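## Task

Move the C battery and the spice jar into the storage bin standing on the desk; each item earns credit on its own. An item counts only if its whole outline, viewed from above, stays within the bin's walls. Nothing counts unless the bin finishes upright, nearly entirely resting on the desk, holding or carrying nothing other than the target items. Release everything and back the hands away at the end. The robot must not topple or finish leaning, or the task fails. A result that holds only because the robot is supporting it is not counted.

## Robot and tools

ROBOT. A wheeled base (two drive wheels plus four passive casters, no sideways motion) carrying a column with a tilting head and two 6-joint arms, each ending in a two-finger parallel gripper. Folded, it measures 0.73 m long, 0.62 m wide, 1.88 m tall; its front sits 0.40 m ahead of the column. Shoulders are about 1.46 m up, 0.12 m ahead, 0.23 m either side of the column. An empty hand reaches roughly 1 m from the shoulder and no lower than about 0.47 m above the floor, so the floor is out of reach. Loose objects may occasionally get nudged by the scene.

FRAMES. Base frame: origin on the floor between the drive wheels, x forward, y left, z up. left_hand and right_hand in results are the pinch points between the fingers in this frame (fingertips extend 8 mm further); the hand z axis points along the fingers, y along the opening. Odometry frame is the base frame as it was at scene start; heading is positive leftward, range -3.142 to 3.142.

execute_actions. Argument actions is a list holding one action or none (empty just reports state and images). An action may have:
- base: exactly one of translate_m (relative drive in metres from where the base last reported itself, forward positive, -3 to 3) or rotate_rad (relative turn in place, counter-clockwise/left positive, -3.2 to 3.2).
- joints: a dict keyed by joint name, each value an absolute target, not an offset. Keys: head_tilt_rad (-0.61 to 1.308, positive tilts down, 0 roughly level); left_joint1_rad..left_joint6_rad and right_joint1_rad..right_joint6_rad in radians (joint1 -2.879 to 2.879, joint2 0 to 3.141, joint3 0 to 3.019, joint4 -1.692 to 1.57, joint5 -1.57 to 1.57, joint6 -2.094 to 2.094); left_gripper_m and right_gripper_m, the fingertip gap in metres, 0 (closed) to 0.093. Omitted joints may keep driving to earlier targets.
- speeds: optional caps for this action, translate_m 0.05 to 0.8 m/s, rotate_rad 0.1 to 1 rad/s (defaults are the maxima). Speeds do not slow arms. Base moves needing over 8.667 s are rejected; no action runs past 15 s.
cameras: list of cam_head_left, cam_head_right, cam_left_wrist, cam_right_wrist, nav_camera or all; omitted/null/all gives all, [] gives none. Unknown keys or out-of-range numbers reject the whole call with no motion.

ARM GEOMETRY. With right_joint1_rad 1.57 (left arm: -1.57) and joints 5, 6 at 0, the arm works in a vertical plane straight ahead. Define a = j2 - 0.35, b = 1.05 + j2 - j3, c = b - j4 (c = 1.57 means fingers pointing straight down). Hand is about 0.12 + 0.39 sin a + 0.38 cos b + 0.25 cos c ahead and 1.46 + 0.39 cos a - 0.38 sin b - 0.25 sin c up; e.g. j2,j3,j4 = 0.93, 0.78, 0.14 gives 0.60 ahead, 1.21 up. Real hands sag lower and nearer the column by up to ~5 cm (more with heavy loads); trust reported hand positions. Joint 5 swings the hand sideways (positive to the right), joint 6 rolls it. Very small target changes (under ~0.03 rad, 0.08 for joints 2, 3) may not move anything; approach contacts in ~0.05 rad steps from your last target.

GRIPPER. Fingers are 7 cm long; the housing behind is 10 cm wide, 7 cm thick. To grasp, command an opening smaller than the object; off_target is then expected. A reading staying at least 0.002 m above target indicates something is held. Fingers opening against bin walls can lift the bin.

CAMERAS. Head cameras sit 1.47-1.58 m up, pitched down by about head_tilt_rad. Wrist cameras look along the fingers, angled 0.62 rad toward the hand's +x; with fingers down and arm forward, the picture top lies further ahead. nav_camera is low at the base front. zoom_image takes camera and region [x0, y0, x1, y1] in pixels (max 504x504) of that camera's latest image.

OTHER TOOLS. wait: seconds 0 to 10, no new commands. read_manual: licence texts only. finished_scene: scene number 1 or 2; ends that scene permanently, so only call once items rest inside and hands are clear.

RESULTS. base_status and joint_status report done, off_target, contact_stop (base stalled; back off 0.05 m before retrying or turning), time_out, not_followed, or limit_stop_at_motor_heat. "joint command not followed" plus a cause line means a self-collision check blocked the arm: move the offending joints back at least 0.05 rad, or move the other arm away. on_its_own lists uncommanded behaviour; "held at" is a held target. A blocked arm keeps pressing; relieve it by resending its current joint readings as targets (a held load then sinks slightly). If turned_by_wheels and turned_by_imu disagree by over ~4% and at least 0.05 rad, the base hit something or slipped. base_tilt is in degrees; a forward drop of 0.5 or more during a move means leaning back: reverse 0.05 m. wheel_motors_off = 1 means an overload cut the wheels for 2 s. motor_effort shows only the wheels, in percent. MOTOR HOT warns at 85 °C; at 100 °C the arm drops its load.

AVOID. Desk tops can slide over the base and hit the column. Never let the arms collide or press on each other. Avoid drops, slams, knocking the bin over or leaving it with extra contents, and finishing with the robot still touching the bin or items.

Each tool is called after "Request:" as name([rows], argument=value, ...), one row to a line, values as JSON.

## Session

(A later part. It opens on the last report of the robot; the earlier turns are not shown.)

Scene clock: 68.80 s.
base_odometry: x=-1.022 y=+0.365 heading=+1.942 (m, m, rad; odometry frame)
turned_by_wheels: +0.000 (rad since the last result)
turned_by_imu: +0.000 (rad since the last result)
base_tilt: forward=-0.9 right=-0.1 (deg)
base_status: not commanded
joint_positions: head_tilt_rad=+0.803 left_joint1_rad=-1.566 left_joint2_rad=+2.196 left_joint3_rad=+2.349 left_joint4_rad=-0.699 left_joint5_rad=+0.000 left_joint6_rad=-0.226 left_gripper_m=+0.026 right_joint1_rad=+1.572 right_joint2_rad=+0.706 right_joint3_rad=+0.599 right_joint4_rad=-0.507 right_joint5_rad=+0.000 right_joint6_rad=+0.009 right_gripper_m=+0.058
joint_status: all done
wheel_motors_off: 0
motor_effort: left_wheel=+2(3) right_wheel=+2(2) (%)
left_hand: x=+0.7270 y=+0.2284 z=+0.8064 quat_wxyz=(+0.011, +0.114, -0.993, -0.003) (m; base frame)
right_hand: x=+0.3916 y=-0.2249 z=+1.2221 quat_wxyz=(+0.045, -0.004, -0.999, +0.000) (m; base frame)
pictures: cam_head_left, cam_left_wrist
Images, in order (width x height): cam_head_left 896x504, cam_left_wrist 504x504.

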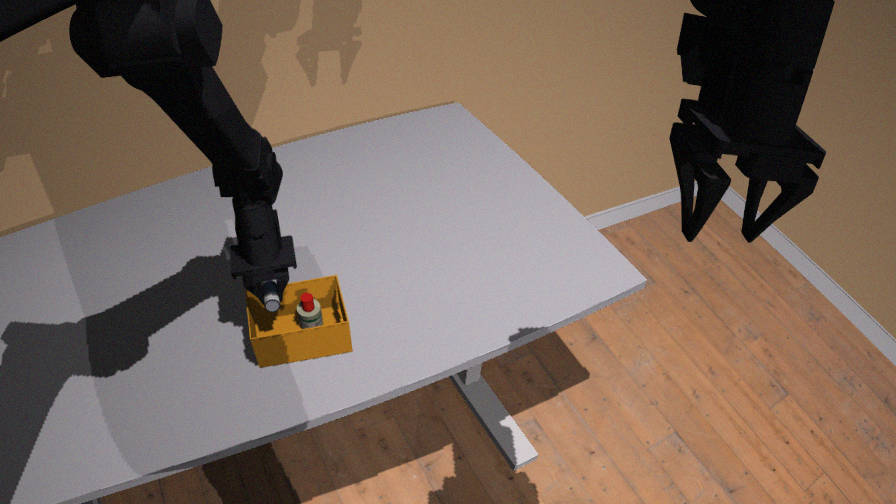

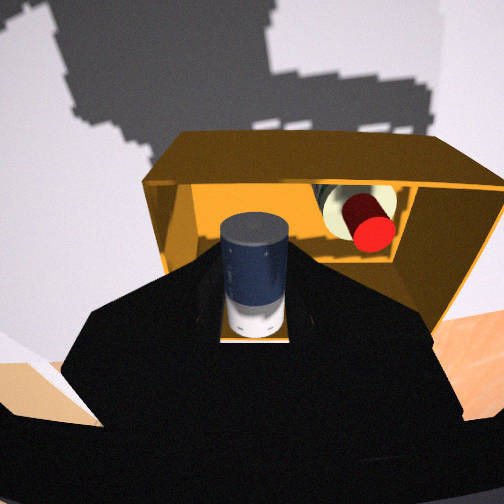

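Request:
execute_actions([
  {"joints":{"left_joint2_rad":2.27,"left_joint3_rad":2.46,"left_joint4_rad":-0.73}},
], cameras=["cam_left_wrist"])

Request:
execute_actions([
  {"joints":{"left_gripper_m":0.042}},
], cameras=[])

Request:
execute_actions([
  {"joints":{"left_joint2_rad":1.8,"left_joint3_rad":2.0,"left_joint4_rad":-0.72}},
], cameras=["cam_head_left","cam_left_wrist"])

Scene clock: 69.70 s.
base_odometry: x=-1.022 y=+0.365 heading=+1.942 (m, m, rad; odometry frame)
turned_by_wheels: +0.000 (rad since the last result)
turned_by_imu: +0.000 (rad since the last result)
base_tilt: forward=-1.0 right=-0.1 (deg)
base_status: not commanded
joint_positions: head_tilt_rad=+0.803 left_joint1_rad=-1.566 left_joint2_rad=+2.255 left_joint3_rad=+2.434 left_joint4_rad=-0.718 left_joint5_rad=+0.000 left_joint6_rad=-0.226 left_gripper_m=+0.026 right_joint1_rad=+1.572 right_joint2_rad=+0.706 right_joint3_rad=+0.599 right_joint4_rad=-0.507 right_joint5_rad=+0.000 right_joint6_rad=+0.009 right_gripper_m=+0.058
joint_status: all done
wheel_motors_off: 0
motor_effort: left_wheel=+2(2) right_wheel=+1(0) (%)
left_hand: x=+0.7299 y=+0.2285 z=+0.7914 quat_wxyz=(+0.007, +0.114, -0.993, -0.003) (m; base frame)
right_hand: x=+0.3916 y=-0.2249 z=+1.2221 quat_wxyz=(+0.045, -0.004, -0.999, +0.000) (m; base frame)
pictures: cam_left_wrist
Images, in order (width x height): cam_left_wrist 504x504.

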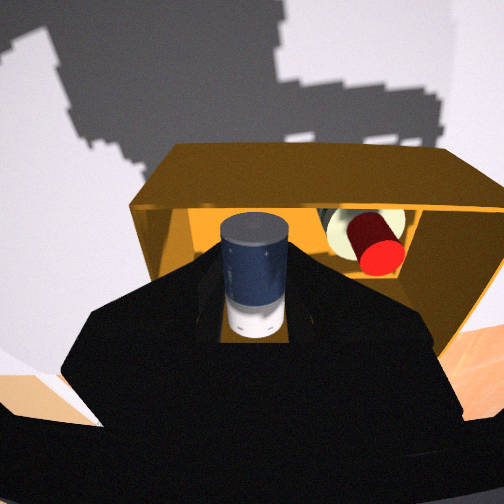

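Scene clock: 70.23 s.
base_odometry: x=-1.022 y=+0.365 heading=+1.942 (m, m, rad; odometry frame)
turned_by_wheels: +0.000 (rad since the last result)
turned_by_imu: +0.000 (rad since the last result)
base_tilt: forward=-1.0 right=-0.1 (deg)
base_status: not commanded
joint_positions: head_tilt_rad=+0.803 left_joint1_rad=-1.566 left_joint2_rad=+2.255 left_joint3_rad=+2.434 left_joint4_rad=-0.718 left_joint5_rad=+0.000 left_joint6_rad=-0.226 left_gripper_m=+0.042 right_joint1_rad=+1.572 right_joint2_rad=+0.706 right_joint3_rad=+0.599 right_joint4_rad=-0.507 right_joint5_rad=+0.000 right_joint6_rad=+0.009 right_gripper_m=+0.058
joint_status: all done
wheel_motors_off: 0
motor_effort: left_wheel=+2(2) right_wheel=+0(0) (%)
left_hand: x=+0.7299 y=+0.2285 z=+0.7914 quat_wxyz=(+0.007, +0.114, -0.993, -0.003) (m; base frame)
right_hand: x=+0.3916 y=-0.2249 z=+1.2221 quat_wxyz=(+0.045, -0.004, -0.999, +0.000) (m; base frame)
pictures: none
No camera images: the call's "cameras" was empty. Leave "cameras" out to get every camera's image.

Scene clock: 71.77 s.
base_odometry: x=-1.022 y=+0.365 heading=+1.942 (m, m, rad; odometry frame)
turned_by_wheels: +0.000 (rad since the last result)
turned_by_imu: +0.001 (rad since the last result)
base_tilt: forward=-1.0 right=+0.0 (deg)
base_status: not commanded
joint_positions: head_tilt_rad=+0.803 left_joint1_rad=-1.566 left_joint2_rad=+1.783 left_joint3_rad=+1.997 left_joint4_rad=-0.718 left_joint5_rad=+0.000 left_joint6_rad=-0.226 left_gripper_m=+0.042 right_joint1_rad=+1.572 right_joint2_rad=+0.706 right_joint3_rad=+0.599 right_joint4_rad=-0.507 right_joint5_rad=+0.000 right_joint6_rad=+0.009 right_gripper_m=+0.058
joint_status: all done
wheel_motors_off: 0
motor_effort: left_wheel=+2(3) right_wheel=+0(2) (%)
left_hand: x=+0.7668 y=+0.2279 z=+0.9788 quat_wxyz=(-0.010, +0.114, -0.993, -0.001) (m; base frame)
right_hand: x=+0.3916 y=-0.2249 z=+1.2221 quat_wxyz=(+0.045, -0.004, -0.999, +0.000) (m; base frame)
pictures: cam_head_left, cam_left_wrist
Images, in order (width x height): cam_head_left 896x504, cam_left_wrist 504x504.

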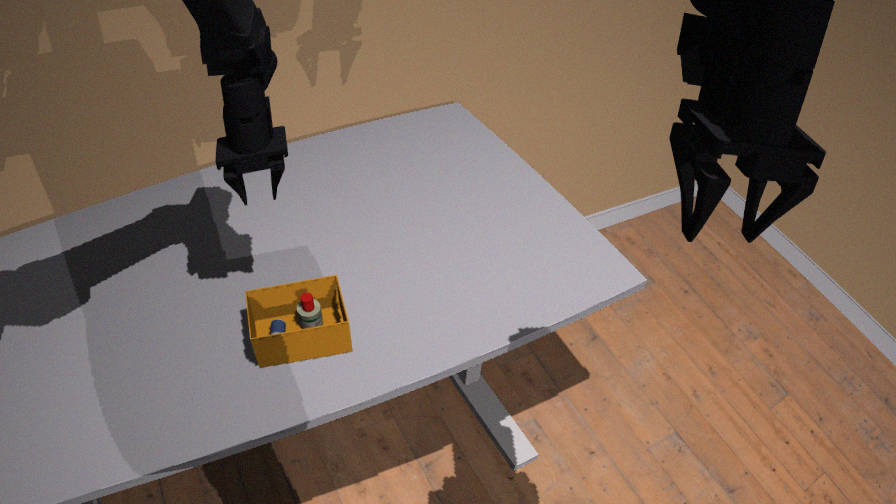

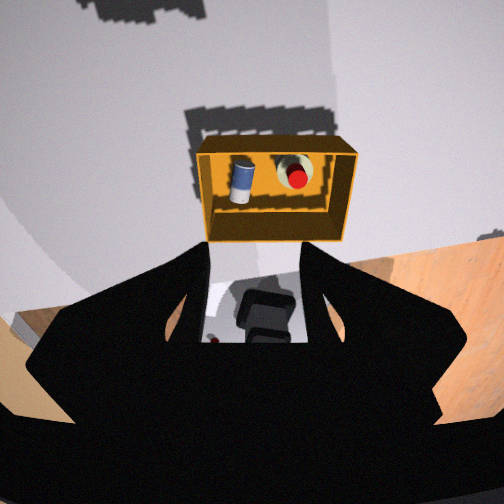

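Request:
finished_scene(scene=2)

The scene is finished: the task was done.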